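## Task

Move the red foam block onto the counter so it sits directly on the counter surface and not on any other object there. Leave every other block at its original spot and orientation. The robot must not tip over or finish leaning, or the task fails. The block has to stay there by itself at the end, with no help from the robot.

## Robot and tools

ROBOT: a Hello Robot Stretch 3 with a single arm. It has a two-wheel base 0.33 m long and 0.34 m wide, a lift that slides up a mast, and a telescoping arm that reaches out to the robot's right side. The arm cannot move the gripper forward or back, so you do that by driving the base. A spin in place turns about the point midway between the drive wheels, which sits 0.05 m behind the front edge. With the arm pulled in and the wrist folded, a spin sweeps a circle of radius 0.28 m. A level, unfolded gripper reaches outside that circle. Loose objects may occasionally get nudged by something other than the robot.

FRAMES: The base frame has its origin on the floor between the drive wheels, with x forward, y left and z up. hand_pose is reported in this frame at the point where the closed fingertips meet. With all wrist joints at zero, that hand frame has x pointing up, y pointing back along the arm toward the mast, and z pointing to the robot's rear. The odometry frame is where the base frame was when the scene started. base_odometry counts wheel turns, so wheel slip shows up as travel. Heading is positive to the left and runs from -3.142 to 3.142.

execute_actions: "actions" is a list with exactly one action, or an empty list to just read state and images. An action may hold "base", "joints" or both, plus an optional "contact_limits". All motions in it begin together.
- base: exactly one key. translate_m is a straight drive offset in metres from where the base currently is, from -1 to 1, with forward positive. rotate_rad is a spin offset in radians, from -3.2 to 3.2, with left (counter-clockwise) positive. The base cannot move sideways.
- joints: absolute targets, given by name. Ranges, with the tolerance for "done" in brackets:
  - lift_m 0 to 1.1 (±0.004): arm height.
  - arm_m 0 to 0.52 (±0.004): extension.
  - wrist_yaw_rad -1.345 to 4.42 (±0.02): 0 points along the arm, positive swings toward the front, 3.0 folds over the base.
  - wrist_pitch_rad -1.57 to 0.451 (±0.05): 0 is level, negative tips the fingers down.
  - wrist_roll_rad -2.911 to 2.911 (±0.02): 0 has the fingers side by side.
  - gripper_m -0.089 to 0.179 (±0.004): larger is wider. The real fingertip gap is 0.007 less near closed and 0.025 less fully open, and it is zero below 0.007.
  - head_pan_rad -3.953 to 1.73 (±0.02): 0 faces forward, positive turns left, -1.57 looks along the arm.
  - head_tilt_rad -1.53 to 0.419 (±0.02): negative looks down.
- contact_limits: only arm_m, as a motor_effort percentage from 1 to 100. The arm stops once its effort reaches that level (about the negative value when retracting). Lower is gentler, but too low stops it immediately. The limit also caps holding force until the next action. Values above the maximum are cut back.
- cameras: any of head_camera, nav_camera, wrist_camera or all. Omitted or null means all; [] means none.
Each action lasts at most 15 s. An unknown key or an out-of-range value refuses the whole call, and nothing moves. A joint or base left out of an action may keep pushing toward its earlier target. If a result reports a stop, your later calls in that same reply are skipped.

wait: seconds from 0 to 10. It commands nothing and returns the same output as an empty action.

zoom_image: pass a camera and region [x0, y0, x1, y1] in pixels of that camera's latest full image, at most 504x504. Image sizes: head 896x504, nav 672x504 (fisheye), wrist 644x364.

finished_scene: pass scene, the current scene number (1 to 2). It is final and reports success. The goal must hold at that moment. Sending a reply with no tool call ends everything. When resuming from a summary, first send an empty action to learn the scene and its task.

RESULTS: base_status and joint_status describe how each motion ended.
- done: reached the target. For the base, done only means the wheels turned fully, even if they slipped.
- off_target: stopped short and may still be pushing.
- contact_stop, time_out, torque_fault: the old target is dropped.
After a contact_stop the arm or lift goes slack until you command it again. A slack lift can sag under load, or be pushed up if you close the fingers against a surface.
on_its_own lists things you did not command; "held at" there is a target, not a position.
motor_effort is a percentage, positive toward higher joint values, with the peak in brackets. Readings carry a fixed bias and noise. A rest effort outside its rest range suggests a load or a push. Positive wheel effort drives forward.
lidar_m gives 12 distances in metres, sector 1 straight ahead, then counter-clockwise in 30-degree steps (4 left, 7 behind, 10 right). Its plane is 0.17 m up and its range is 0.15 to 12 m. "-" means nothing seen. It misses glass, thin legs and the robot's own parts.
wrist_depth_mm (45 to 1000) and head_depth_mm (280 to 4000, sideways image) are 7x7 grids of median depth, read from the top left.
base_tilt in degrees: forward and right are positive, with up to about 4 degrees of fixed error. turned_by_wheels and turned_by_imu give the turn since the last result.

GRIPPING: close to a gripper_m below the object's width; a lower value grips harder. To release, open to at least 0.02 above the value where contact began. Neither the reading nor the status confirms a grasp, so check with the cameras. If an object slips, send a new, different value.

SPEED: the base is fast only when stowed, meaning lift_m below 0.30, arm_m below 0.03 and wrist_yaw_rad above 2.54. Otherwise it is limited to 0.10 m/s.

AVOID:
- Fold or unfold the wrist only with lift_m between 0.32 and 0.95, wrist_pitch_rad -0.4 and roll near 0. Once folded, the lift may go down to 0.25.
- Keep pitch at -0.5 or lower whenever yaw is below -0.4.
- Arm pushes against something solid with the gripper above about 0.45 m can tip the robot. So can a second push after a stop, driving while gripping or pushing something fixed, or snagging furniture, especially when reversing. If the robot tilts, undo the move in small steps, pull the gripper free, and lower lift_m to about 0.2.
- The base, wrist and head have no contact stop. Wrist servos cut out for 10 s after sustained strain.
- Don't drop, slam or push hard, and don't disturb the other blocks.

Each tool is called after "Request:" as a command line: name --argument value for each argument, lists and objects as JSON in quotes; but a table of rows of numbers goes row by row, as --pt "numbers of a row", without its own name.

## Session

Request:
execute_actions --actions '[]'

Scene clock: 0.00 s.
base_odometry: x=+0.000 y=+0.000 heading=+0.000 (m, m, rad; odometry frame)
turned_by_wheels: +0.000 (rad since the last result)
turned_by_imu: +0.000 (rad since the last result)
base_tilt: forward=-1.0 right=+1.5 (deg)
lidar_m: 1.99 2.67 1.24 1.27 1.70 1.84 1.78 0.96 1.05 1.23 2.00 1.91
head_depth_mm: 1819 1837 1838 1851 1856 1874 1879 / 1913 1931 1944 1949 1960 1973 1978 / 2004 2034 2058 2068 2069 2094 2082 / 2085 2167 2180 2186 2211 2233 2191 / 2078 2313 2338 2334 2347 2370 2257 / 2071 2470 2491 2518 2541 2568 2252 / 2066 2631 2664 2709 2714 2719 2275
base_status: not commanded
joint_positions: lift_m=+0.340 arm_m=+0.001 wrist_yaw_rad=+2.920 wrist_pitch_rad=-0.522 wrist_roll_rad=+0.019 gripper_m=+0.037 head_pan_rad=+0.002 head_tilt_rad=-0.006
joint_status: not commanded
motor_effort: left_wheel=-1 right_wheel=+0 lift_m=+33 arm_m=+0 wrist_yaw_rad=+0 wrist_pitch_rad=+6 wrist_roll_rad=+0 gripper_m=+0 head_pan_rad=+0 head_tilt_rad=+2 (%)
hand_pose: x=+0.0250 y=+0.0591 z=+0.3300 quat_wxyz=(+0.258, +0.705, +0.104, +0.653) (m; base frame)
wrist_depth_mm: - - - - - - - / - - - - - - - / 914 - 935 935 942 940 931 / 732 - 753 748 759 738 746 / 608 - 639 610 605 607 615 / 519 522 - 541 546 530 521 / 453 - - 463 455 458 462
pictures: head_camera (sideways: a quarter turn clockwise sets it upright), nav_camera (sideways: a quarter turn counterclockwise sets it upright), wrist_camera
Images, in order (width x height): head_camera 896x504, nav_camera 672x504, wrist_camera 644x364.

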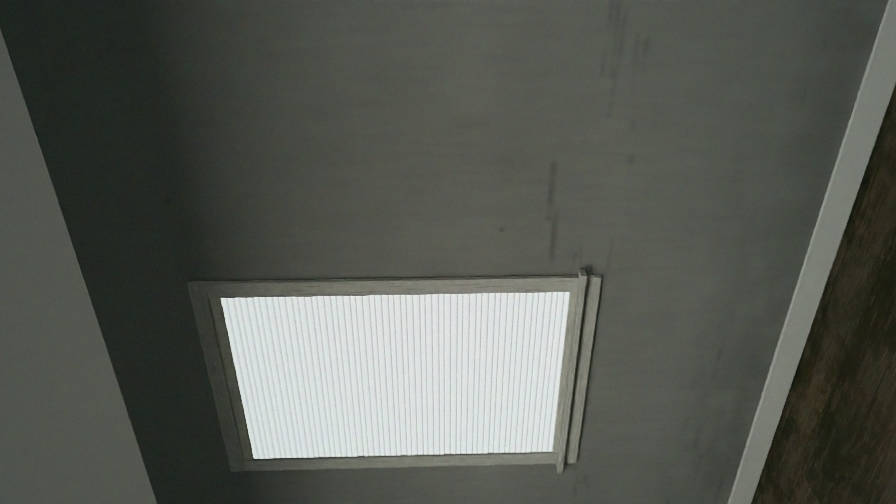

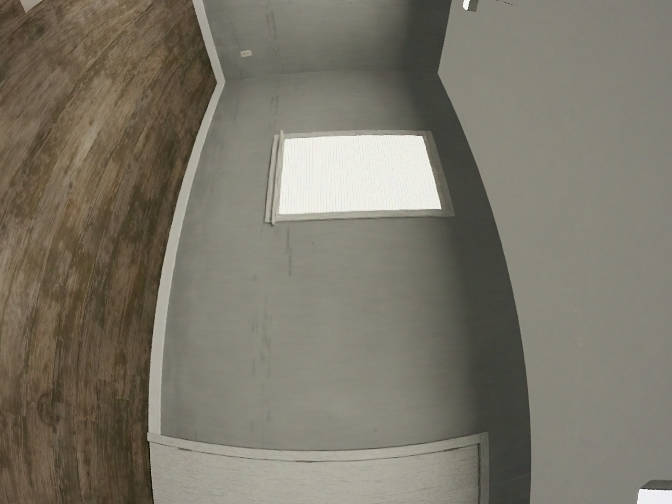

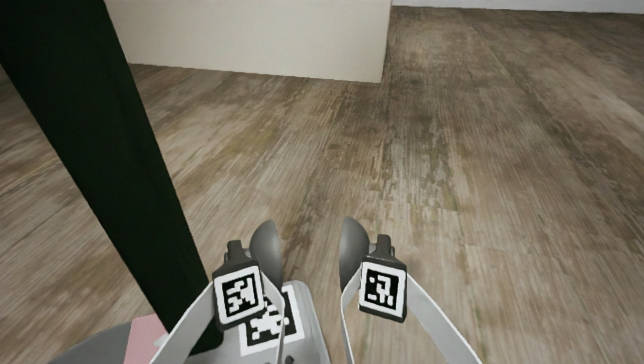

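Request:
execute_actions --actions '[{"joints":{"head_pan_rad":1.6,"head_tilt_rad":-0.6}}]' --cameras '["head_camera","nav_camera"]'

Request:
execute_actions --actions '[{"joints":{"head_pan_rad":-1.8,"head_tilt_rad":-0.6}}]' --cameras '["head_camera","nav_camera"]'

Scene clock: 3.80 s.
base_odometry: x=+0.000 y=+0.000 heading=+0.000 (m, m, rad; odometry frame)
turned_by_wheels: +0.000 (rad since the last result)
turned_by_imu: -0.001 (rad since the last result)
base_tilt: forward=-1.2 right=+1.6 (deg)
lidar_m: 1.99 2.67 1.24 1.27 1.70 1.85 1.79 0.96 1.05 1.24 2.00 1.92
head_depth_mm: 2696 1358 1256 1392 1571 1448 1239 / 2818 1380 1332 1498 1647 1453 1248 / 2996 1404 1420 1592 1712 1468 1247 / 3038 1433 1515 1734 1777 1468 1252 / 2636 1532 1619 1870 1786 1481 1264 / 2351 1609 1766 2039 1803 1519 1289 / 2113 1731 1925 2148 1857 - -
base_status: not commanded
joint_positions: lift_m=+0.340 arm_m=+0.001 wrist_yaw_rad=+2.920 wrist_pitch_rad=-0.522 wrist_roll_rad=+0.019 gripper_m=+0.037 head_pan_rad=+1.593 head_tilt_rad=-0.592
joint_status: all done
motor_effort: left_wheel=-1(1) right_wheel=+0(0) lift_m=+32(32) arm_m=+0(1) wrist_yaw_rad=+0(0) wrist_pitch_rad=+6(6) wrist_roll_rad=+0(0) gripper_m=+0(0) head_pan_rad=+3(35) head_tilt_rad=-4(41) (%)
hand_pose: x=+0.0250 y=+0.0591 z=+0.3300 quat_wxyz=(+0.258, +0.705, +0.104, +0.653) (m; base frame)
wrist_depth_mm: - - - - - - - / - - - - - - - / 913 - 927 935 948 955 982 / 720 - 735 742 725 742 737 / 611 - 633 610 621 610 615 / 521 516 - 536 535 520 526 / 455 - - 465 454 457 453
pictures: head_camera (sideways: a quarter turn clockwise sets it upright), nav_camera (sideways: a quarter turn counterclockwise sets it upright)
Images, in order (width x height): head_camera 896x504, nav_camera 672x504.

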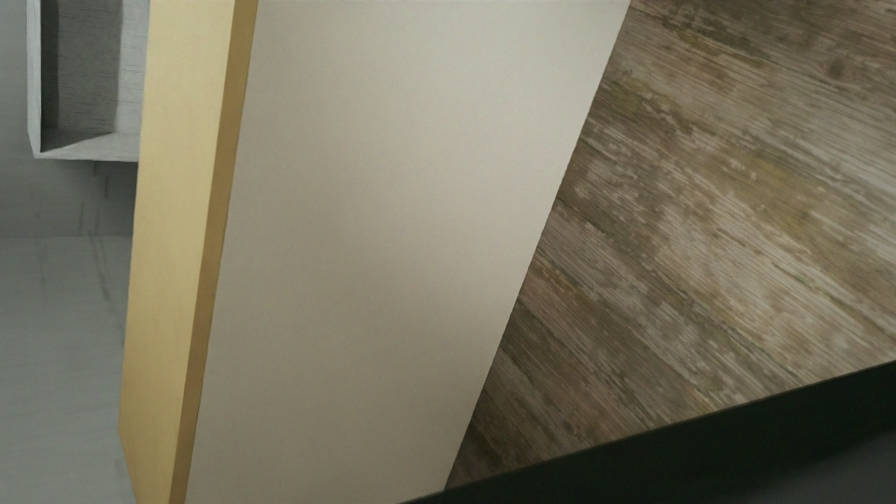

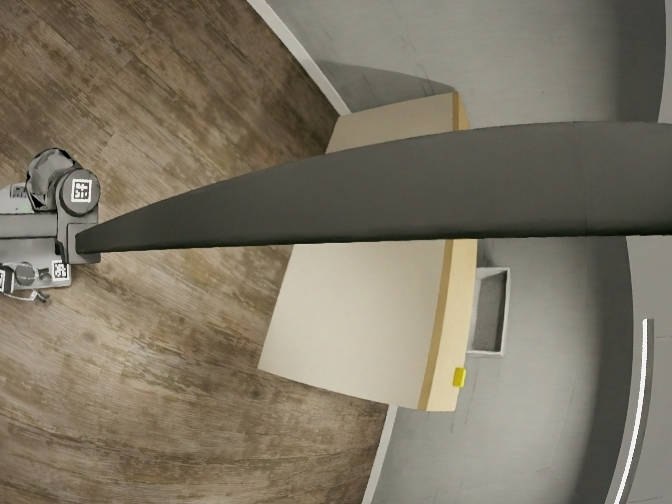

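Scene clock: 5.93 s.
base_odometry: x=+0.000 y=+0.000 heading=+0.000 (m, m, rad; odometry frame)
turned_by_wheels: +0.000 (rad since the last result)
turned_by_imu: +0.000 (rad since the last result)
base_tilt: forward=-0.9 right=+1.6 (deg)
lidar_m: 1.99 2.67 1.24 1.27 1.70 1.85 1.79 0.95 1.05 1.24 2.00 1.92
head_depth_mm: 1334 1223 931 1800 1753 1451 1241 / 1371 1245 948 1877 1765 1460 1241 / 1399 1265 957 1950 1770 1466 1247 / 1451 1278 1291 1929 1680 1468 1255 / 1487 1296 1852 2074 1787 1482 1258 / 1532 1686 1920 2125 1801 1490 1262 / 1588 1764 2002 2207 1805 1490 1273
base_status: not commanded
joint_positions: lift_m=+0.340 arm_m=+0.001 wrist_yaw_rad=+2.920 wrist_pitch_rad=-0.522 wrist_roll_rad=+0.019 gripper_m=+0.037 head_pan_rad=-1.793 head_tilt_rad=-0.593
joint_status: all done
motor_effort: left_wheel=-1(1) right_wheel=+0(0) lift_m=+33(33) arm_m=+0(1) wrist_yaw_rad=+0(1) wrist_pitch_rad=+6(6) wrist_roll_rad=+0(0) gripper_m=+0(0) head_pan_rad=-4(35) head_tilt_rad=-4(5) (%)
hand_pose: x=+0.0250 y=+0.0591 z=+0.3300 quat_wxyz=(+0.258, +0.705, +0.104, +0.653) (m; base frame)
wrist_depth_mm: - - - - - - - / - - - - - - - / 917 - 941 936 942 948 953 / 747 - 760 725 739 760 751 / 603 - 632 603 610 616 619 / 512 522 - 530 541 523 528 / 452 - - 470 452 454 453
pictures: head_camera (sideways: a quarter turn clockwise sets it upright), nav_camera (sideways: a quarter turn counterclockwise sets it upright)
Images, in order (width x height): head_camera 896x504, nav_camera 672x504.

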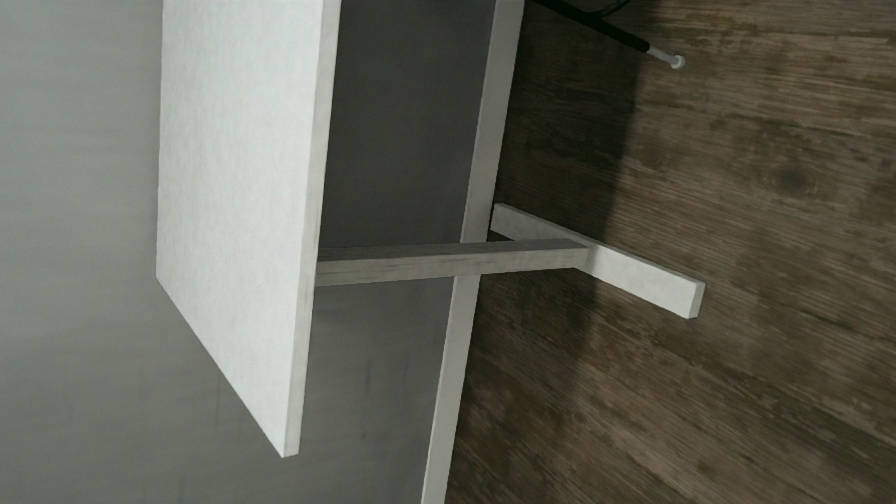

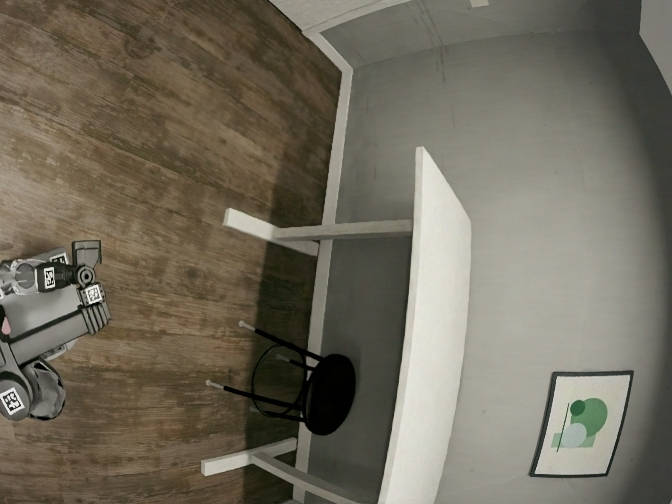

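Request:
execute_actions --actions '[{"joints":{"head_pan_rad":-3.0,"head_tilt_rad":-0.6}}]' --cameras '["head_camera","nav_camera"]'

Scene clock: 8.63 s.
base_odometry: x=+0.000 y=+0.000 heading=+0.000 (m, m, rad; odometry frame)
turned_by_wheels: +0.000 (rad since the last result)
turned_by_imu: +0.000 (rad since the last result)
base_tilt: forward=-0.9 right=+1.5 (deg)
lidar_m: 1.98 2.67 1.23 1.27 1.70 1.85 1.78 0.96 1.05 1.24 2.00 1.92
head_depth_mm: 1670 1812 1992 2105 1742 1448 1241 / 1781 1933 2138 2225 1758 1452 1245 / 1896 2080 2272 2230 1769 1458 1251 / 2031 2247 2105 2135 1776 1470 1255 / 1998 2079 2086 2129 1780 1475 1262 / 1814 1320 2107 2036 1743 1481 1263 / 1646 1340 1416 2009 1805 1463 1274
base_status: not commanded
joint_positions: lift_m=+0.340 arm_m=+0.001 wrist_yaw_rad=+2.920 wrist_pitch_rad=-0.522 wrist_roll_rad=+0.019 gripper_m=+0.037 head_pan_rad=-2.993 head_tilt_rad=-0.593
joint_status: all done
motor_effort: left_wheel=-1(1) right_wheel=+0(0) lift_m=+33(33) arm_m=-1(0) wrist_yaw_rad=+0(2) wrist_pitch_rad=+6(6) wrist_roll_rad=+0(0) gripper_m=+0(0) head_pan_rad=-3(36) head_tilt_rad=-5(6) (%)
hand_pose: x=+0.0250 y=+0.0591 z=+0.3300 quat_wxyz=(+0.258, +0.705, +0.104, +0.653) (m; base frame)
wrist_depth_mm: - - - - - - - / - - - - - - - / 913 - 954 929 940 942 959 / 727 - 742 746 742 755 759 / 604 - 632 607 617 610 611 / 514 515 - 531 531 514 527 / 456 - - 468 451 456 462
pictures: head_camera (sideways: a quarter turn clockwise sets it upright), nav_camera (sideways: a quarter turn counterclockwise sets it upright)
Images, in order (width x height): head_camera 896x504, nav_camera 672x504.

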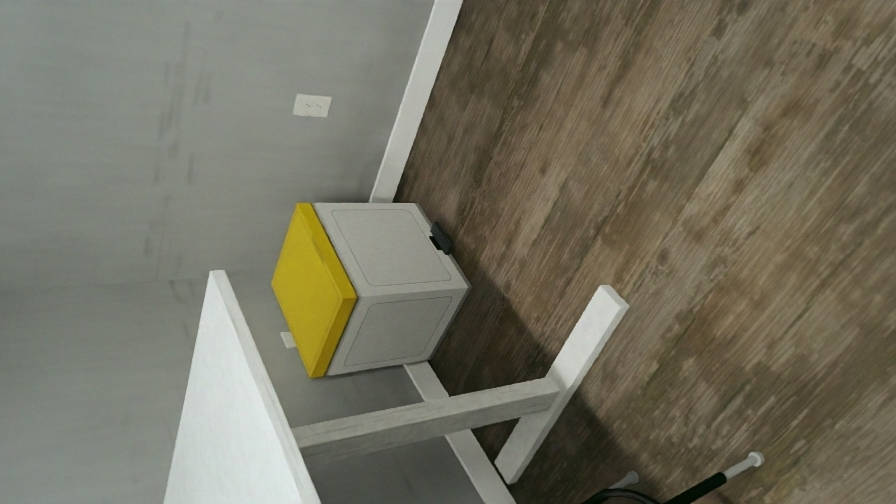

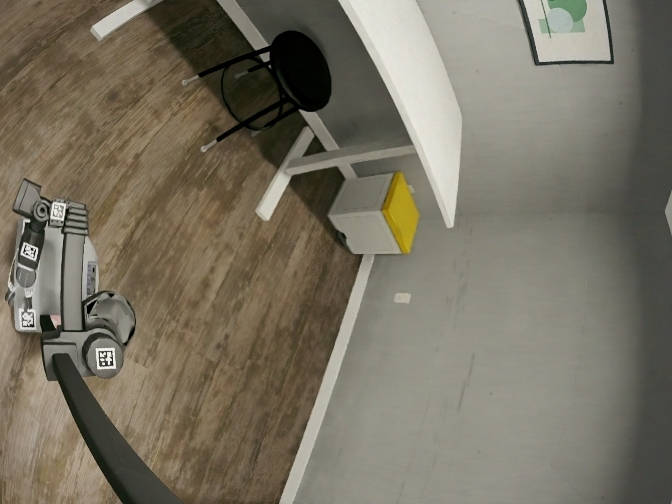

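Request:
execute_actions --actions '[{"base":{"rotate_rad":0.2},"joints":{"head_pan_rad":0.8,"head_tilt_rad":-0.5,"lift_m":0.28}}]' --cameras '["head_camera","nav_camera"]'

Scene clock: 17.67 s.
base_odometry: x=+0.000 y=+0.000 heading=+0.200 (m, m, rad; odometry frame)
turned_by_wheels: +0.200 (rad since the last result)
turned_by_imu: +0.199 (rad since the last result)
base_tilt: forward=-0.9 right=+1.5 (deg)
lidar_m: 2.13 3.19 1.24 1.37 1.86 1.85 1.42 0.96 1.05 1.79 1.92 1.93
head_depth_mm: 2715 2967 3216 2515 1933 1559 1302 / 2745 2967 3231 2536 1927 1553 1307 / 2727 2950 3192 2539 1936 1565 1312 / 2724 2941 3133 2470 1883 1566 1320 / 2658 2877 1258 1359 1522 1577 1319 / 2685 2845 1254 1353 1511 1579 1326 / 2667 2814 1263 1347 1498 1593 1338
base_status: done
joint_positions: lift_m=+0.280 arm_m=+0.001 wrist_yaw_rad=+2.920 wrist_pitch_rad=-0.522 wrist_roll_rad=+0.019 gripper_m=+0.037 head_pan_rad=+0.793 head_tilt_rad=-0.507
joint_status: all done
motor_effort: left_wheel=-3(7) right_wheel=+2(8) lift_m=+30(29) arm_m=-1(0) wrist_yaw_rad=+1(1) wrist_pitch_rad=+7(7) wrist_roll_rad=+0(0) gripper_m=-1(1) head_pan_rad=+2(37) head_tilt_rad=+4(20) (%)
hand_pose: x=+0.0249 y=+0.0590 z=+0.2701 quat_wxyz=(+0.258, +0.705, +0.104, +0.652) (m; base frame)
wrist_depth_mm: - - - - - - - / - - - - - - - / 795 843 825 814 832 812 824 / 640 - 640 647 641 646 647 / 532 - 554 545 535 539 540 / 453 - - 451 471 456 454 / - - - 406 394 397 395
pictures: head_camera (sideways: a quarter turn clockwise sets it upright), nav_camera (sideways: a quarter turn counterclockwise sets it upright)
Images, in order (width x height): head_camera 896x504, nav_camera 672x504.

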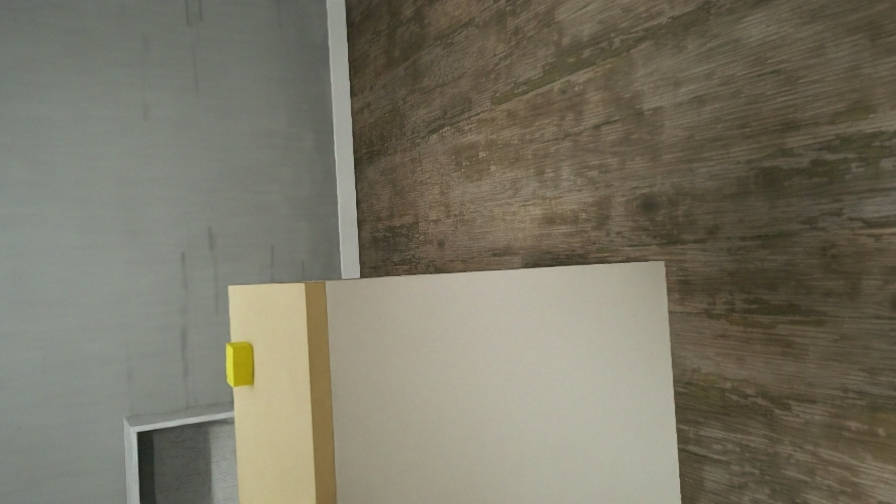

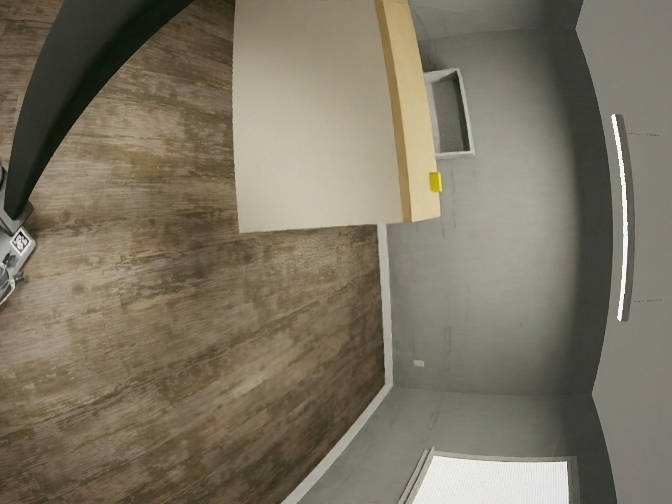

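Request:
execute_actions --actions '[{"base":{"rotate_rad":0.57},"joints":{"head_pan_rad":0.3,"head_tilt_rad":-0.7}}]' --cameras '[]'

Request:
execute_actions --actions '[{"base":{"translate_m":1.0}}]' --cameras '["nav_camera"]'

Request:
execute_actions --actions '[{"base":{"translate_m":1.0},"joints":{"head_pan_rad":1.3,"head_tilt_rad":-0.6}}]' --cameras '["head_camera","nav_camera"]'

Scene clock: 23.03 s.
base_odometry: x=+0.000 y=+0.000 heading=+0.770 (m, m, rad; odometry frame)
turned_by_wheels: +0.570 (rad since the last result)
turned_by_imu: +0.569 (rad since the last result)
base_tilt: forward=-0.9 right=+1.5 (deg)
lidar_m: 3.17 1.24 1.39 1.85 1.85 1.41 0.95 1.23 1.82 1.92 1.93 2.17
head_depth_mm: 2774 2992 2442 1937 1593 1360 1186 / 2747 3029 2493 1950 1605 1365 1188 / 2771 3043 2491 1956 1615 1376 1194 / 2686 1224 1367 1563 1636 1376 1202 / 2630 1201 1347 1554 1623 1385 1210 / 2507 1205 1345 1571 1632 1395 1210 / 2614 1210 1355 1578 1651 1398 1216
base_status: done
joint_positions: lift_m=+0.280 arm_m=+0.001 wrist_yaw_rad=+2.920 wrist_pitch_rad=-0.522 wrist_roll_rad=+0.019 gripper_m=+0.037 head_pan_rad=+0.307 head_tilt_rad=-0.692
joint_status: all done
motor_effort: left_wheel=-3(9) right_wheel=+3(10) lift_m=+29(29) arm_m=+0(0) wrist_yaw_rad=+0(0) wrist_pitch_rad=+7(7) wrist_roll_rad=+0(0) gripper_m=+0(0) head_pan_rad=-3(27) head_tilt_rad=-6(25) (%)
hand_pose: x=+0.0249 y=+0.0590 z=+0.2701 quat_wxyz=(+0.258, +0.705, +0.104, +0.652) (m; base frame)
wrist_depth_mm: - - - - - - 918 / - - - - - - 937 / 785 833 815 813 805 823 818 / 648 - 649 640 655 648 649 / 536 - 554 547 528 534 539 / 451 - - 451 471 453 455 / - - - 405 393 398 396
pictures: none
No camera images: the call's "cameras" was empty. Leave "cameras" out to get every camera's image.

Scene clock: 28.13 s.
base_odometry: x=+0.718 y=+0.696 heading=+0.770 (m, m, rad; odometry frame)
turned_by_wheels: +0.000 (rad since the last result)
turned_by_imu: +0.006 (rad since the last result)
base_tilt: forward=-0.9 right=+1.5 (deg)
lidar_m: 2.21 0.66 0.41 0.52 2.15 2.43 2.32 2.12 1.93 1.63 1.63 1.84
head_depth_mm: 1899 2120 2313 1928 1591 1360 1183 / 1909 2114 2327 1946 1600 1367 1189 / 1910 2114 2336 1953 1615 1372 1192 / 1897 2125 2335 1975 1621 1378 1199 / 1917 2152 2361 1980 1623 1381 1204 / 1923 2154 2367 1923 1156 1146 1138 / 1929 2120 841 835 828 823 821
base_status: done
joint_positions: lift_m=+0.280 arm_m=+0.001 wrist_yaw_rad=+2.920 wrist_pitch_rad=-0.523 wrist_roll_rad=+0.019 gripper_m=+0.037 head_pan_rad=+0.307 head_tilt_rad=-0.692
joint_status: not commanded
motor_effort: left_wheel=-4(7) right_wheel=+3(9) lift_m=+29(29) arm_m=+0(0) wrist_yaw_rad=+1(0) wrist_pitch_rad=+7(7) wrist_roll_rad=+0(0) gripper_m=+0(0) head_pan_rad=-4(3) head_tilt_rad=-5(5) (%)
hand_pose: x=+0.0249 y=+0.0590 z=+0.2700 quat_wxyz=(+0.258, +0.705, +0.104, +0.652) (m; base frame)
wrist_depth_mm: - - 768 463 456 576 - / - - 910 522 513 685 - / 788 836 818 575 583 764 829 / 638 - 638 601 619 642 645 / 533 - 546 542 531 539 532 / 454 - - 456 470 455 460 / - - - 407 394 394 399
pictures: nav_camera (sideways: a quarter turn counterclockwise sets it upright)
Images, in order (width x height): nav_camera 672x504.

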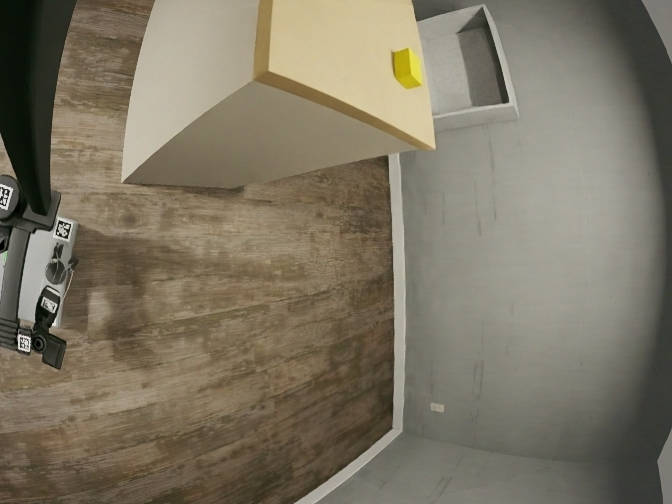

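Scene clock: 33.23 s.
base_odometry: x=+1.436 y=+1.392 heading=+0.769 (m, m, rad; odometry frame)
turned_by_wheels: +0.000 (rad since the last result)
turned_by_imu: +0.006 (rad since the last result)
base_tilt: forward=-1.1 right=+1.4 (deg)
lidar_m: 1.25 1.24 1.41 2.11 0.64 0.68 2.97 2.83 1.57 1.33 1.33 1.48
head_depth_mm: 1391 1456 1636 1811 1726 1437 1228 / 1500 1389 1550 1789 1732 1450 1234 / 1705 1872 1928 2016 1749 1448 1244 / 1925 2060 2243 2117 1756 1455 1246 / 2235 2464 2703 2222 1765 1455 1253 / 2218 2420 2616 2236 1774 1464 1260 / 2104 2281 2504 2237 1793 1473 1261
base_status: done
joint_positions: lift_m=+0.280 arm_m=+0.001 wrist_yaw_rad=+2.920 wrist_pitch_rad=-0.523 wrist_roll_rad=+0.019 gripper_m=+0.037 head_pan_rad=+1.293 head_tilt_rad=-0.606
joint_status: all done
motor_effort: left_wheel=-3(7) right_wheel=+2(7) lift_m=+29(30) arm_m=+0(0) wrist_yaw_rad=+0(0) wrist_pitch_rad=+7(7) wrist_roll_rad=+0(0) gripper_m=+0(1) head_pan_rad=+2(35) head_tilt_rad=+3(18) (%)
hand_pose: x=+0.0249 y=+0.0590 z=+0.2700 quat_wxyz=(+0.258, +0.705, +0.104, +0.652) (m; base frame)
wrist_depth_mm: - - - - - - 923 / - - - - - - 955 / 510 839 818 818 843 821 799 / 560 - 641 640 653 640 647 / 531 - 556 542 537 534 540 / 456 - - 452 470 455 457 / - - - 410 395 399 397
pictures: head_camera (sideways: a quarter turn clockwise sets it upright), nav_camera (sideways: a quarter turn counterclockwise sets it upright)
Images, in order (width x height): head_camera 896x504, nav_camera 672x504.

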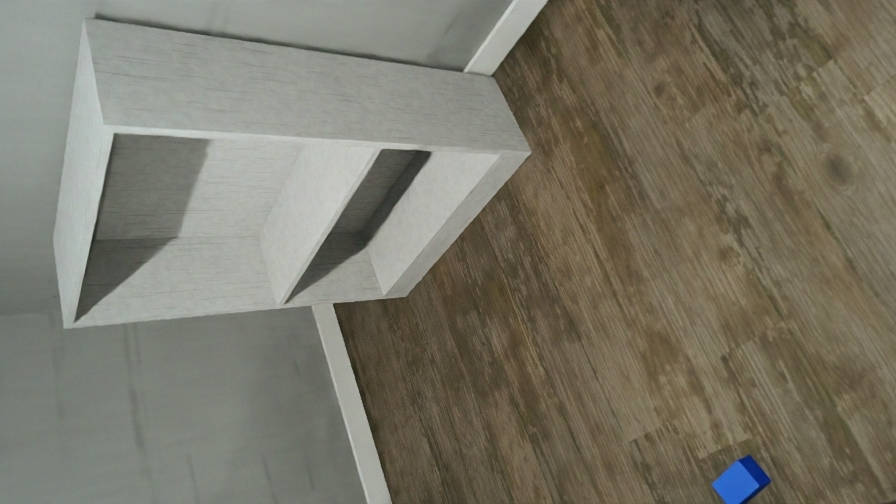

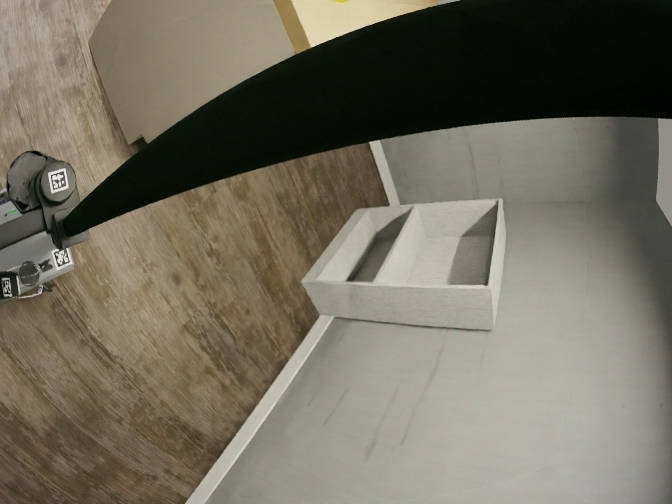

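Request:
execute_actions --actions '[{"base":{"rotate_rad":1.0},"joints":{"head_pan_rad":0.85,"head_tilt_rad":-0.8}}]' --cameras '["head_camera","nav_camera"]'

Scene clock: 37.30 s.
base_odometry: x=+1.436 y=+1.392 heading=+1.769 (m, m, rad; odometry frame)
turned_by_wheels: +1.000 (rad since the last result)
turned_by_imu: +0.999 (rad since the last result)
base_tilt: forward=-0.9 right=+1.6 (deg)
lidar_m: 1.37 2.09 0.61 0.66 3.57 3.09 1.63 1.34 1.33 1.47 1.25 1.25
head_depth_mm: 2180 2431 2104 1735 1473 1293 1145 / 2182 2436 2119 1749 1486 1302 1149 / 2174 2429 2129 1752 1493 1302 1155 / 2148 2393 2094 1723 1476 1308 1158 / 1125 847 723 834 1027 1262 1162 / 1137 821 688 801 998 1263 1169 / 1152 759 691 803 999 1265 1180
base_status: done
joint_positions: lift_m=+0.280 arm_m=+0.001 wrist_yaw_rad=+2.920 wrist_pitch_rad=-0.523 wrist_roll_rad=+0.019 gripper_m=+0.037 head_pan_rad=+0.857 head_tilt_rad=-0.791
joint_status: all done
motor_effort: left_wheel=-3(10) right_wheel=+3(9) lift_m=+30(30) arm_m=-1(1) wrist_yaw_rad=-1(0) wrist_pitch_rad=+7(7) wrist_roll_rad=+0(0) gripper_m=+0(1) head_pan_rad=-4(26) head_tilt_rad=-6(26) (%)
hand_pose: x=+0.0249 y=+0.0590 z=+0.2700 quat_wxyz=(+0.258, +0.705, +0.104, +0.652) (m; base frame)
wrist_depth_mm: - - 716 623 774 - - / - - 787 684 - - - / 788 826 820 739 808 833 829 / 648 - 644 645 633 655 651 / 527 - 550 542 529 531 535 / 454 - - 451 472 457 457 / - - - 404 399 398 400
pictures: head_camera (sideways: a quarter turn clockwise sets it upright), nav_camera (sideways: a quarter turn counterclockwise sets it upright)
Images, in order (width x height): head_camera 896x504, nav_camera 672x504.

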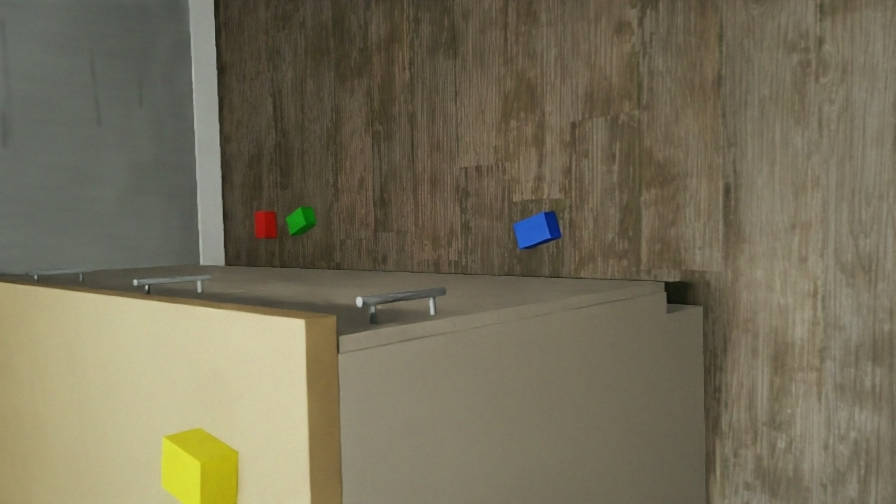

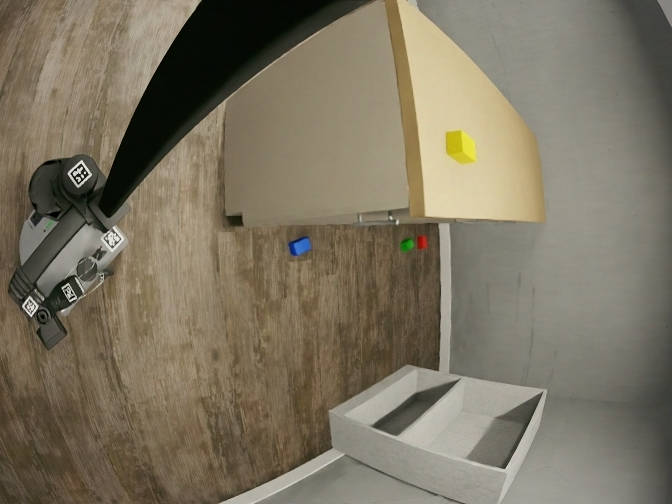

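Request:
execute_actions --actions '[{"base":{"translate_m":0.8}}]' --cameras '[]'

Request:
execute_actions --actions '[{"base":{"rotate_rad":-2.31},"joints":{"head_pan_rad":-3.0,"head_tilt_rad":-0.9}}]' --cameras '["head_camera","nav_camera"]'

Scene clock: 59.23 s.
base_odometry: x=+1.279 y=+2.176 heading=+1.769 (m, m, rad; odometry frame)
turned_by_wheels: +0.000 (rad since the last result)
turned_by_imu: +0.004 (rad since the last result)
base_tilt: forward=-0.9 right=+1.6 (deg)
lidar_m: 0.70 0.67 1.69 0.87 0.72 3.71 2.26 1.86 1.49 0.77 0.64 0.63
head_depth_mm: 1221 1370 1324 1488 1374 1245 1143 / 1705 1915 2012 1697 1485 1290 1147 / 1710 1953 2119 1755 1499 1304 1155 / 1713 1950 2129 1768 1500 1309 1162 / 1717 1951 2117 1781 1508 1316 1162 / 1722 1959 2127 1792 1527 1319 1175 / 1722 1916 2070 1811 1530 1331 1175
base_status: done
joint_positions: lift_m=+0.280 arm_m=+0.001 wrist_yaw_rad=+2.920 wrist_pitch_rad=-0.523 wrist_roll_rad=+0.019 gripper_m=+0.037 head_pan_rad=+0.857 head_tilt_rad=-0.791
joint_status: not commanded
motor_effort: left_wheel=-3(7) right_wheel=+3(9) lift_m=+29(30) arm_m=+0(0) wrist_yaw_rad=+0(0) wrist_pitch_rad=+7(7) wrist_roll_rad=+0(0) gripper_m=+0(0) head_pan_rad=-3(3) head_tilt_rad=-6(6) (%)
hand_pose: x=+0.0249 y=+0.0590 z=+0.2700 quat_wxyz=(+0.258, +0.705, +0.104, +0.652) (m; base frame)
wrist_depth_mm: - 780 - - - - - / - 894 - - - - 839 / 644 762 804 811 806 820 688 / 634 - 637 655 652 653 593 / 522 - 558 544 533 532 530 / 452 - - 460 472 454 458 / - - - 404 394 399 398
pictures: none
No camera images: the call's "cameras" was empty. Leave "cameras" out to get every camera's image.

Scene clock: 61.83 s.
base_odometry: x=+1.279 y=+2.176 heading=-0.541 (m, m, rad; odometry frame)
turned_by_wheels: -2.310 (rad since the last result)
turned_by_imu: -2.309 (rad since the last result)
base_tilt: forward=-1.0 right=+1.5 (deg)
lidar_m: 1.85 0.92 0.66 0.63 0.65 0.67 1.40 1.04 0.75 0.72 2.70 1.93
head_depth_mm: 1740 1998 1768 1530 1372 1243 1150 / 1759 2052 1871 1606 1406 1261 - / 1772 2063 1896 1611 1408 1257 - / 1810 2093 1910 1625 1419 1256 - / 1831 2117 1904 1632 1430 1273 1169 / 1814 1973 1894 1648 1435 1269 1143 / 1485 1529 1578 1611 1440 1283 1144
base_status: done
joint_positions: lift_m=+0.280 arm_m=+0.001 wrist_yaw_rad=+2.920 wrist_pitch_rad=-0.523 wrist_roll_rad=+0.019 gripper_m=+0.037 head_pan_rad=-2.993 head_tilt_rad=-0.890
joint_status: all done
motor_effort: left_wheel=+2(10) right_wheel=-2(5) lift_m=+30(29) arm_m=+0(0) wrist_yaw_rad=+0(1) wrist_pitch_rad=+7(7) wrist_roll_rad=+0(0) gripper_m=+1(0) head_pan_rad=-3(35) head_tilt_rad=-6(23) (%)
hand_pose: x=+0.0249 y=+0.0589 z=+0.2700 quat_wxyz=(+0.258, +0.705, +0.104, +0.652) (m; base frame)
wrist_depth_mm: - 550 593 640 688 770 875 / - 604 643 715 770 858 971 / 593 652 699 743 798 812 819 / 619 - 651 659 650 639 658 / 524 - 551 540 536 533 534 / 453 - - 454 470 457 463 / - - - 407 396 396 394
pictures: head_camera (sideways: a quarter turn clockwise sets it upright), nav_camera (sideways: a quarter turn counterclockwise sets it upright)
Images, in order (width x height): head_camera 896x504, nav_camera 672x504.

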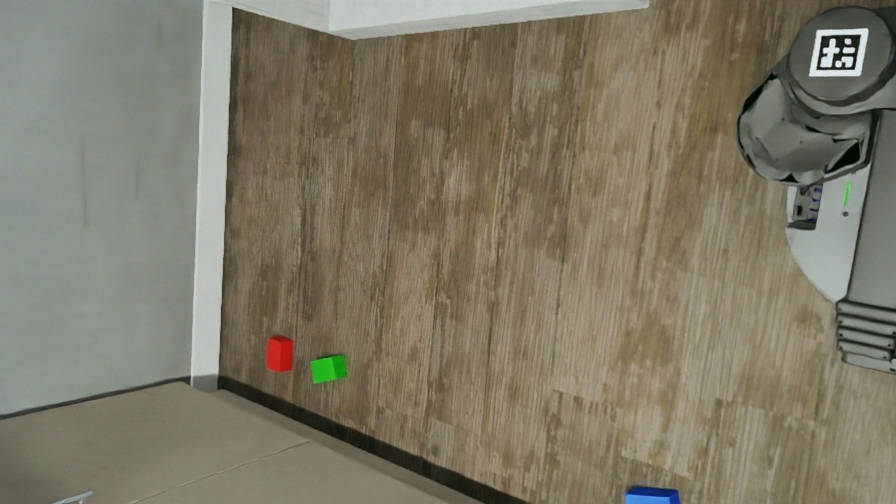

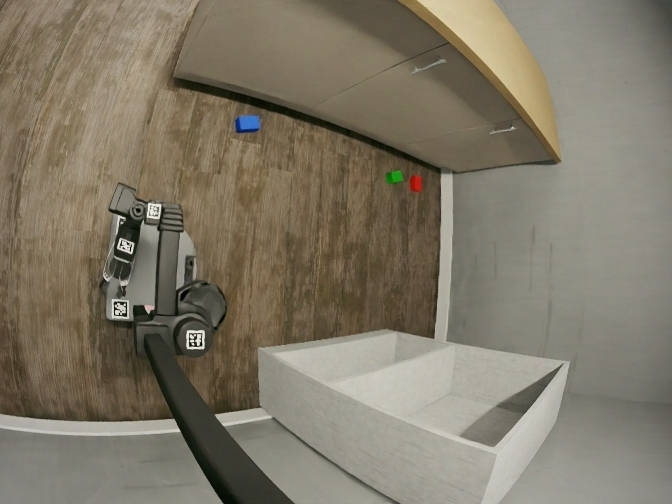

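Request:
execute_actions --actions '[{"base":{"translate_m":-1.0},"joints":{"head_pan_rad":-2.3,"head_tilt_rad":-1.1}}]' --cameras '["head_camera","nav_camera"]'

Scene clock: 69.27 s.
base_odometry: x=+0.421 y=+2.690 heading=-0.541 (m, m, rad; odometry frame)
turned_by_wheels: +0.000 (rad since the last result)
turned_by_imu: -0.007 (rad since the last result)
base_tilt: forward=-1.0 right=+1.6 (deg)
lidar_m: 2.66 0.50 0.54 0.55 0.54 0.46 0.93 0.96 0.78 0.75 0.77 1.03
head_depth_mm: 1055 1220 1439 1404 1280 1217 - / 1154 1358 1523 1404 1287 - - / 1133 1389 1553 1411 1297 - - / 1015 1214 1529 1420 1308 - 1106 / 918 1080 1314 1416 1307 1231 1115 / 843 971 1162 1413 1318 1214 1125 / 776 888 1038 1250 1322 1216 1133
base_status: done
joint_positions: lift_m=+0.280 arm_m=+0.001 wrist_yaw_rad=+2.920 wrist_pitch_rad=-0.523 wrist_roll_rad=+0.019 gripper_m=+0.037 head_pan_rad=-2.307 head_tilt_rad=-1.087
joint_status: all done
motor_effort: left_wheel=+2(6) right_wheel=-3(10) lift_m=+30(31) arm_m=+0(0) wrist_yaw_rad=+0(0) wrist_pitch_rad=+7(7) wrist_roll_rad=+0(0) gripper_m=+0(0) head_pan_rad=+2(31) head_tilt_rad=-7(26) (%)
hand_pose: x=+0.0249 y=+0.0589 z=+0.2700 quat_wxyz=(+0.258, +0.705, +0.104, +0.652) (m; base frame)
wrist_depth_mm: - 482 527 566 591 455 834 / - 522 568 626 649 499 947 / 516 571 597 625 597 744 823 / 486 - 481 487 526 624 649 / 399 - 430 494 533 535 537 / 390 - - 454 468 455 455 / - - - 408 396 396 401
pictures: head_camera (sideways: a quarter turn clockwise sets it upright), nav_camera (sideways: a quarter turn counterclockwise sets it upright)
Images, in order (width x height): head_camera 896x504, nav_camera 672x504.

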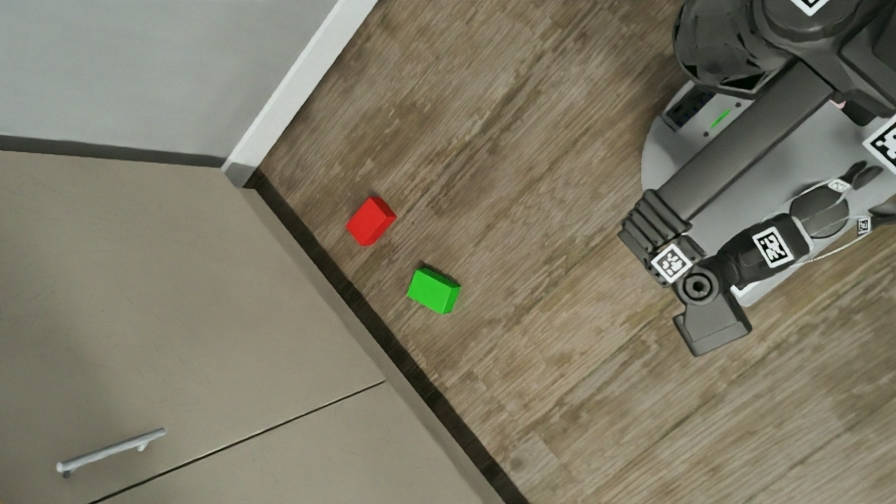

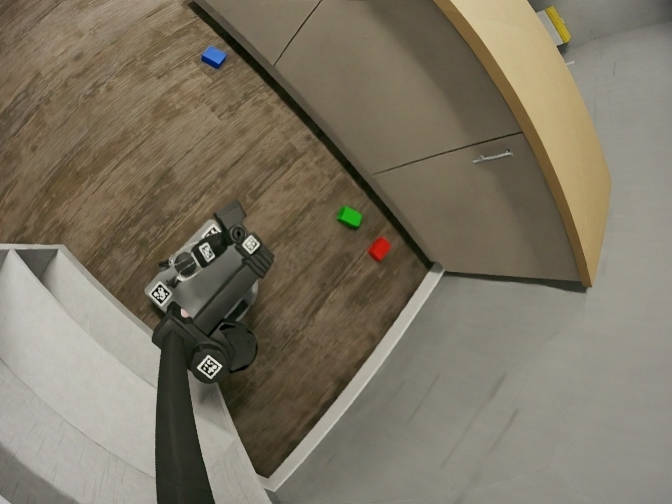

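Request:
execute_actions --actions '[{"base":{"rotate_rad":0.24},"joints":{"wrist_pitch_rad":-0.4,"wrist_roll_rad":0}}]' --cameras '[]'

Request:
execute_actions --actions '[{"base":{"translate_m":-0.57},"joints":{"head_pan_rad":-1.7,"head_tilt_rad":-1.15}}]' --cameras '[]'

Request:
execute_actions --actions '[{"base":{"rotate_rad":-0.24},"joints":{"lift_m":0.36}}]' --cameras '["head_camera","nav_camera"]'

Scene clock: 80.87 s.
base_odometry: x=+0.421 y=+2.690 heading=-0.301 (m, m, rad; odometry frame)
turned_by_wheels: +0.240 (rad since the last result)
turned_by_imu: +0.239 (rad since the last result)
base_tilt: forward=-0.9 right=+1.4 (deg)
lidar_m: 1.34 0.50 0.56 0.55 0.46 0.93 0.93 0.89 0.75 0.74 0.83 2.86
head_depth_mm: 1054 1327 1522 1396 1281 1221 - / 974 1207 1536 1407 1286 - - / 909 1110 1492 1413 1296 - - / 854 1026 1291 1425 1308 - 1102 / 802 949 1174 1438 1310 1232 1119 / 759 890 1086 1401 1314 1210 1122 / 718 838 1006 1255 1315 1218 1127
base_status: done
joint_positions: lift_m=+0.280 arm_m=+0.001 wrist_yaw_rad=+2.920 wrist_pitch_rad=-0.420 wrist_roll_rad=+0.008 gripper_m=+0.037 head_pan_rad=-2.307 head_tilt_rad=-1.087
joint_status: all done
motor_effort: left_wheel=-3(9) right_wheel=+2(8) lift_m=+30(30) arm_m=-1(1) wrist_yaw_rad=-1(1) wrist_pitch_rad=+10(11) wrist_roll_rad=-2(3) gripper_m=+0(0) head_pan_rad=+2(2) head_tilt_rad=-7(9) (%)
hand_pose: x=+0.0280 y=+0.0727 z=+0.2922 quat_wxyz=(+0.224, +0.706, +0.070, +0.669) (m; base frame)
wrist_depth_mm: - 503 519 529 542 541 395 / - 546 565 578 586 561 398 / - 601 604 636 647 564 420 / 435 - 578 579 584 540 704 / 437 - 478 458 478 490 598 / 428 - - 473 488 507 513 / 441 - - 441 430 434 433
pictures: none
No camera images: the call's "cameras" was empty. Leave "cameras" out to get every camera's image.

Scene clock: 84.40 s.
base_odometry: x=-0.123 y=+2.859 heading=-0.301 (m, m, rad; odometry frame)
turned_by_wheels: +0.000 (rad since the last result)
turned_by_imu: -0.004 (rad since the last result)
base_tilt: forward=-0.8 right=+1.5 (deg)
lidar_m: 1.04 0.80 0.43 0.72 0.44 0.37 0.37 0.41 0.63 0.63 0.70 1.15
head_depth_mm: 638 778 1001 1330 1247 1183 - / 644 786 1014 1348 1273 - - / 647 793 1026 1363 1293 - - / 654 802 1040 1373 1294 1185 1109 / 657 809 1053 1394 1292 1197 1121 / 663 816 1066 1406 1296 1203 1123 / 671 828 1083 1418 1307 1213 1134
base_status: done
joint_positions: lift_m=+0.280 arm_m=+0.001 wrist_yaw_rad=+2.920 wrist_pitch_rad=-0.419 wrist_roll_rad=+0.007 gripper_m=+0.037 head_pan_rad=-1.706 head_tilt_rad=-1.136
joint_status: all done
motor_effort: left_wheel=-3(12) right_wheel=+2(6) lift_m=+30(29) arm_m=+0(0) wrist_yaw_rad=+0(1) wrist_pitch_rad=+10(10) wrist_roll_rad=-2(2) gripper_m=+1(0) head_pan_rad=+2(30) head_tilt_rad=-8(12) (%)
hand_pose: x=+0.0280 y=+0.0729 z=+0.2926 quat_wxyz=(+0.223, +0.706, +0.069, +0.669) (m; base frame)
wrist_depth_mm: - 651 668 667 522 648 675 / - 707 710 747 549 720 737 / - 762 783 803 652 768 794 / 442 - 761 760 581 590 596 / 460 - 623 612 592 594 607 / 454 - - 505 526 511 511 / 428 - - 443 431 437 426
pictures: none
No camera images: the call's "cameras" was empty. Leave "cameras" out to get every camera's image.

Scene clock: 85.97 s.
base_odometry: x=-0.123 y=+2.859 heading=-0.541 (m, m, rad; odometry frame)
turned_by_wheels: -0.240 (rad since the last result)
turned_by_imu: -0.240 (rad since the last result)
base_tilt: forward=-1.2 right=+1.6 (deg)
lidar_m: 3.25 0.99 0.43 0.59 0.54 0.38 0.37 0.38 0.50 0.63 0.65 0.86
head_depth_mm: 697 877 1002 1092 1188 1170 - / 679 840 1137 1363 1291 - - / 667 821 1067 1381 1290 - - / 654 801 1035 1369 1300 1194 1113 / 642 783 1005 1379 1289 1202 1125 / 630 765 975 1371 1299 1209 1125 / 620 747 949 1362 1304 1213 1128
base_status: done
joint_positions: lift_m=+0.360 arm_m=+0.001 wrist_yaw_rad=+2.920 wrist_pitch_rad=-0.419 wrist_roll_rad=+0.007 gripper_m=+0.037 head_pan_rad=-1.706 head_tilt_rad=-1.136
joint_status: all done
motor_effort: left_wheel=+2(8) right_wheel=-2(6) lift_m=+35(38) arm_m=+0(1) wrist_yaw_rad=+0(1) wrist_pitch_rad=+10(10) wrist_roll_rad=-2(2) gripper_m=+0(0) head_pan_rad=+3(2) head_tilt_rad=-8(9) (%)
hand_pose: x=+0.0280 y=+0.0729 z=+0.3724 quat_wxyz=(+0.223, +0.706, +0.069, +0.669) (m; base frame)
wrist_depth_mm: - 610 651 537 726 791 773 / - 657 695 598 795 891 819 / - 719 747 665 849 934 854 / 590 - 817 707 730 778 827 / 614 - 749 688 679 737 729 / 558 - - 596 629 603 601 / 503 504 513 534 514 509 517
pictures: head_camera (sideways: a quarter turn clockwise sets it upright), nav_camera (sideways: a quarter turn counterclockwise sets it upright)
Images, in order (width x height): head_camera 896x504, nav_camera 672x504.

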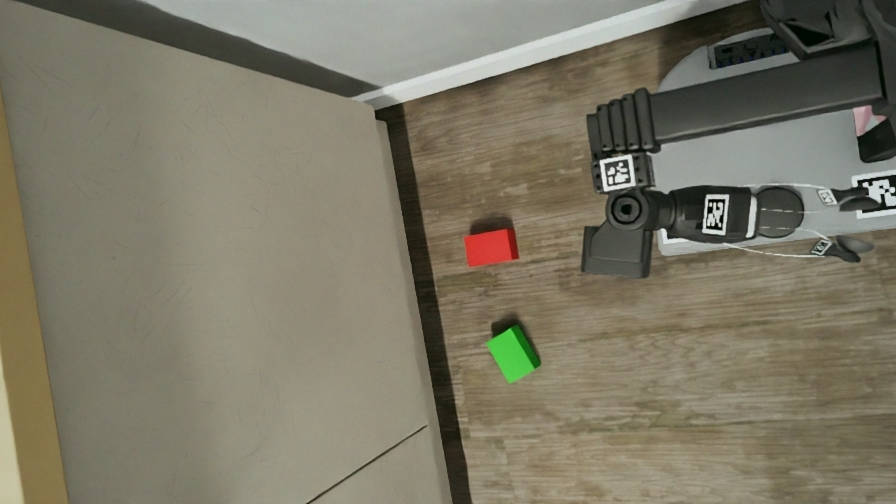

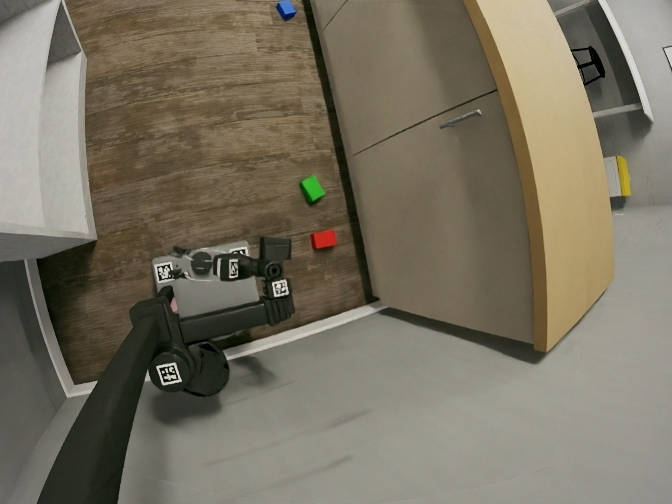

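Nicely aligned. Unfold the wrist.

Request:
execute_actions --actions '[{"joints":{"wrist_yaw_rad":0.0,"head_pan_rad":-1.57}}]' --cameras '[]'

Request:
execute_actions --actions '[{"joints":{"wrist_pitch_rad":-1.0,"gripper_m":0.13,"arm_m":0.15,"lift_m":0.3}}]' --cameras '["head_camera","wrist_camera"]'

Scene clock: 90.77 s.
base_odometry: x=-0.123 y=+2.859 heading=-0.541 (m, m, rad; odometry frame)
turned_by_wheels: +0.000 (rad since the last result)
turned_by_imu: -0.001 (rad since the last result)
base_tilt: forward=-1.0 right=+1.7 (deg)
lidar_m: 3.24 0.99 0.43 0.59 0.54 0.38 0.37 0.38 0.50 0.63 0.65 0.86
head_depth_mm: 658 810 1094 1275 1232 1174 - / 654 801 1042 1375 1284 - - / 650 800 1036 1368 1302 - - / 649 793 1029 1377 1287 1199 1117 / 645 790 1023 1382 1292 1204 1119 / 643 784 1017 1383 1298 1205 1128 / 640 780 1008 1381 1311 1212 1128
base_status: not commanded
joint_positions: lift_m=+0.360 arm_m=+0.001 wrist_yaw_rad=+0.002 wrist_pitch_rad=-0.419 wrist_roll_rad=+0.006 gripper_m=+0.037 head_pan_rad=-1.577 head_tilt_rad=-1.136
joint_status: all done
motor_effort: left_wheel=+2(2) right_wheel=-2(2) lift_m=+35(36) arm_m=-1(1) wrist_yaw_rad=-3(1) wrist_pitch_rad=+9(9) wrist_roll_rad=-2(2) gripper_m=+0(0) head_pan_rad=+2(14) head_tilt_rad=-8(8) (%)
hand_pose: x=-0.0212 y=-0.3702 z=+0.3724 quat_wxyz=(+0.690, +0.147, -0.693, -0.147) (m; base frame)
wrist_depth_mm: 314 322 328 337 346 359 339 / 339 349 356 367 378 394 343 / 369 379 391 401 412 434 343 / 405 418 427 444 458 460 344 / 443 462 467 489 588 503 347 / 563 582 590 599 625 494 350 / 512 507 501 515 512 486 355
pictures: none
No camera images: the call's "cameras" was empty. Leave "cameras" out to get every camera's image.

Scene clock: 93.10 s.
base_odometry: x=-0.123 y=+2.859 heading=-0.541 (m, m, rad; odometry frame)
turned_by_wheels: +0.000 (rad since the last result)
turned_by_imu: +0.000 (rad since the last result)
base_tilt: forward=-0.8 right=+1.6 (deg)
lidar_m: 3.24 1.00 0.43 0.59 0.54 0.38 0.37 0.38 0.50 0.63 0.65 0.86
head_depth_mm: 656 807 1096 1273 1238 1178 - / 654 802 1044 1377 1274 - - / 649 800 1038 1385 1252 - - / 647 796 1029 1375 1286 1195 1113 / 646 791 1024 1382 1284 1201 1123 / 644 785 1017 1394 1302 1210 1124 / 641 780 1010 1390 1303 1214 1132
base_status: not commanded
joint_positions: lift_m=+0.300 arm_m=+0.150 wrist_yaw_rad=+0.000 wrist_pitch_rad=-1.005 wrist_roll_rad=+0.006 gripper_m=+0.130 head_pan_rad=-1.577 head_tilt_rad=-1.136
joint_status: all done
motor_effort: left_wheel=+1(2) right_wheel=-3(2) lift_m=+29(31) arm_m=+5(4) wrist_yaw_rad=+0(2) wrist_pitch_rad=+2(8) wrist_roll_rad=-2(2) gripper_m=+0(97) head_pan_rad=+2(2) head_tilt_rad=-8(8) (%)
hand_pose: x=-0.0216 y=-0.4116 z=+0.2096 quat_wxyz=(+0.618, +0.340, -0.621, -0.342) (m; base frame)
wrist_depth_mm: 268 273 281 288 298 306 312 / 392 407 416 428 446 436 341 / 422 425 434 439 450 450 342 / 397 396 404 407 414 418 334 / 335 333 374 374 384 389 341 / 341 - 352 357 359 373 337 / 324 325 332 335 339 337 336
pictures: head_camera (sideways: a quarter turn clockwise sets it upright), wrist_camera
Images, in order (width x height): head_camera 896x504, wrist_camera 644x364.

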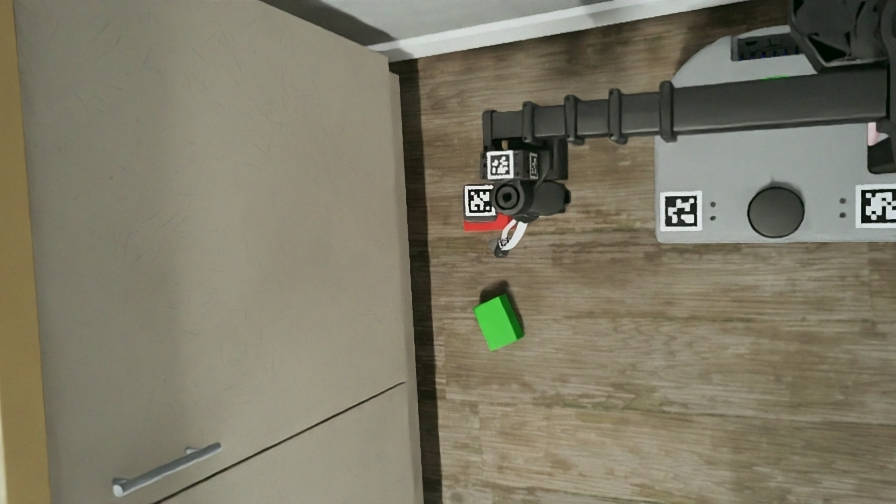

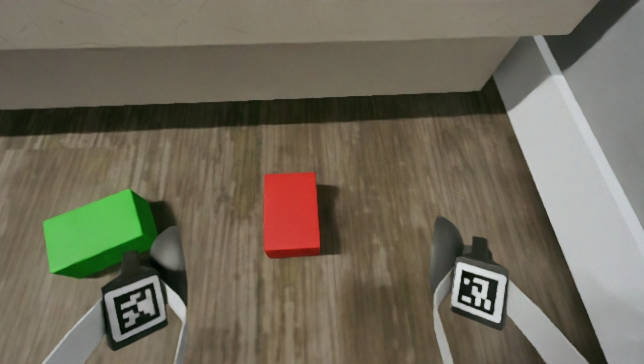

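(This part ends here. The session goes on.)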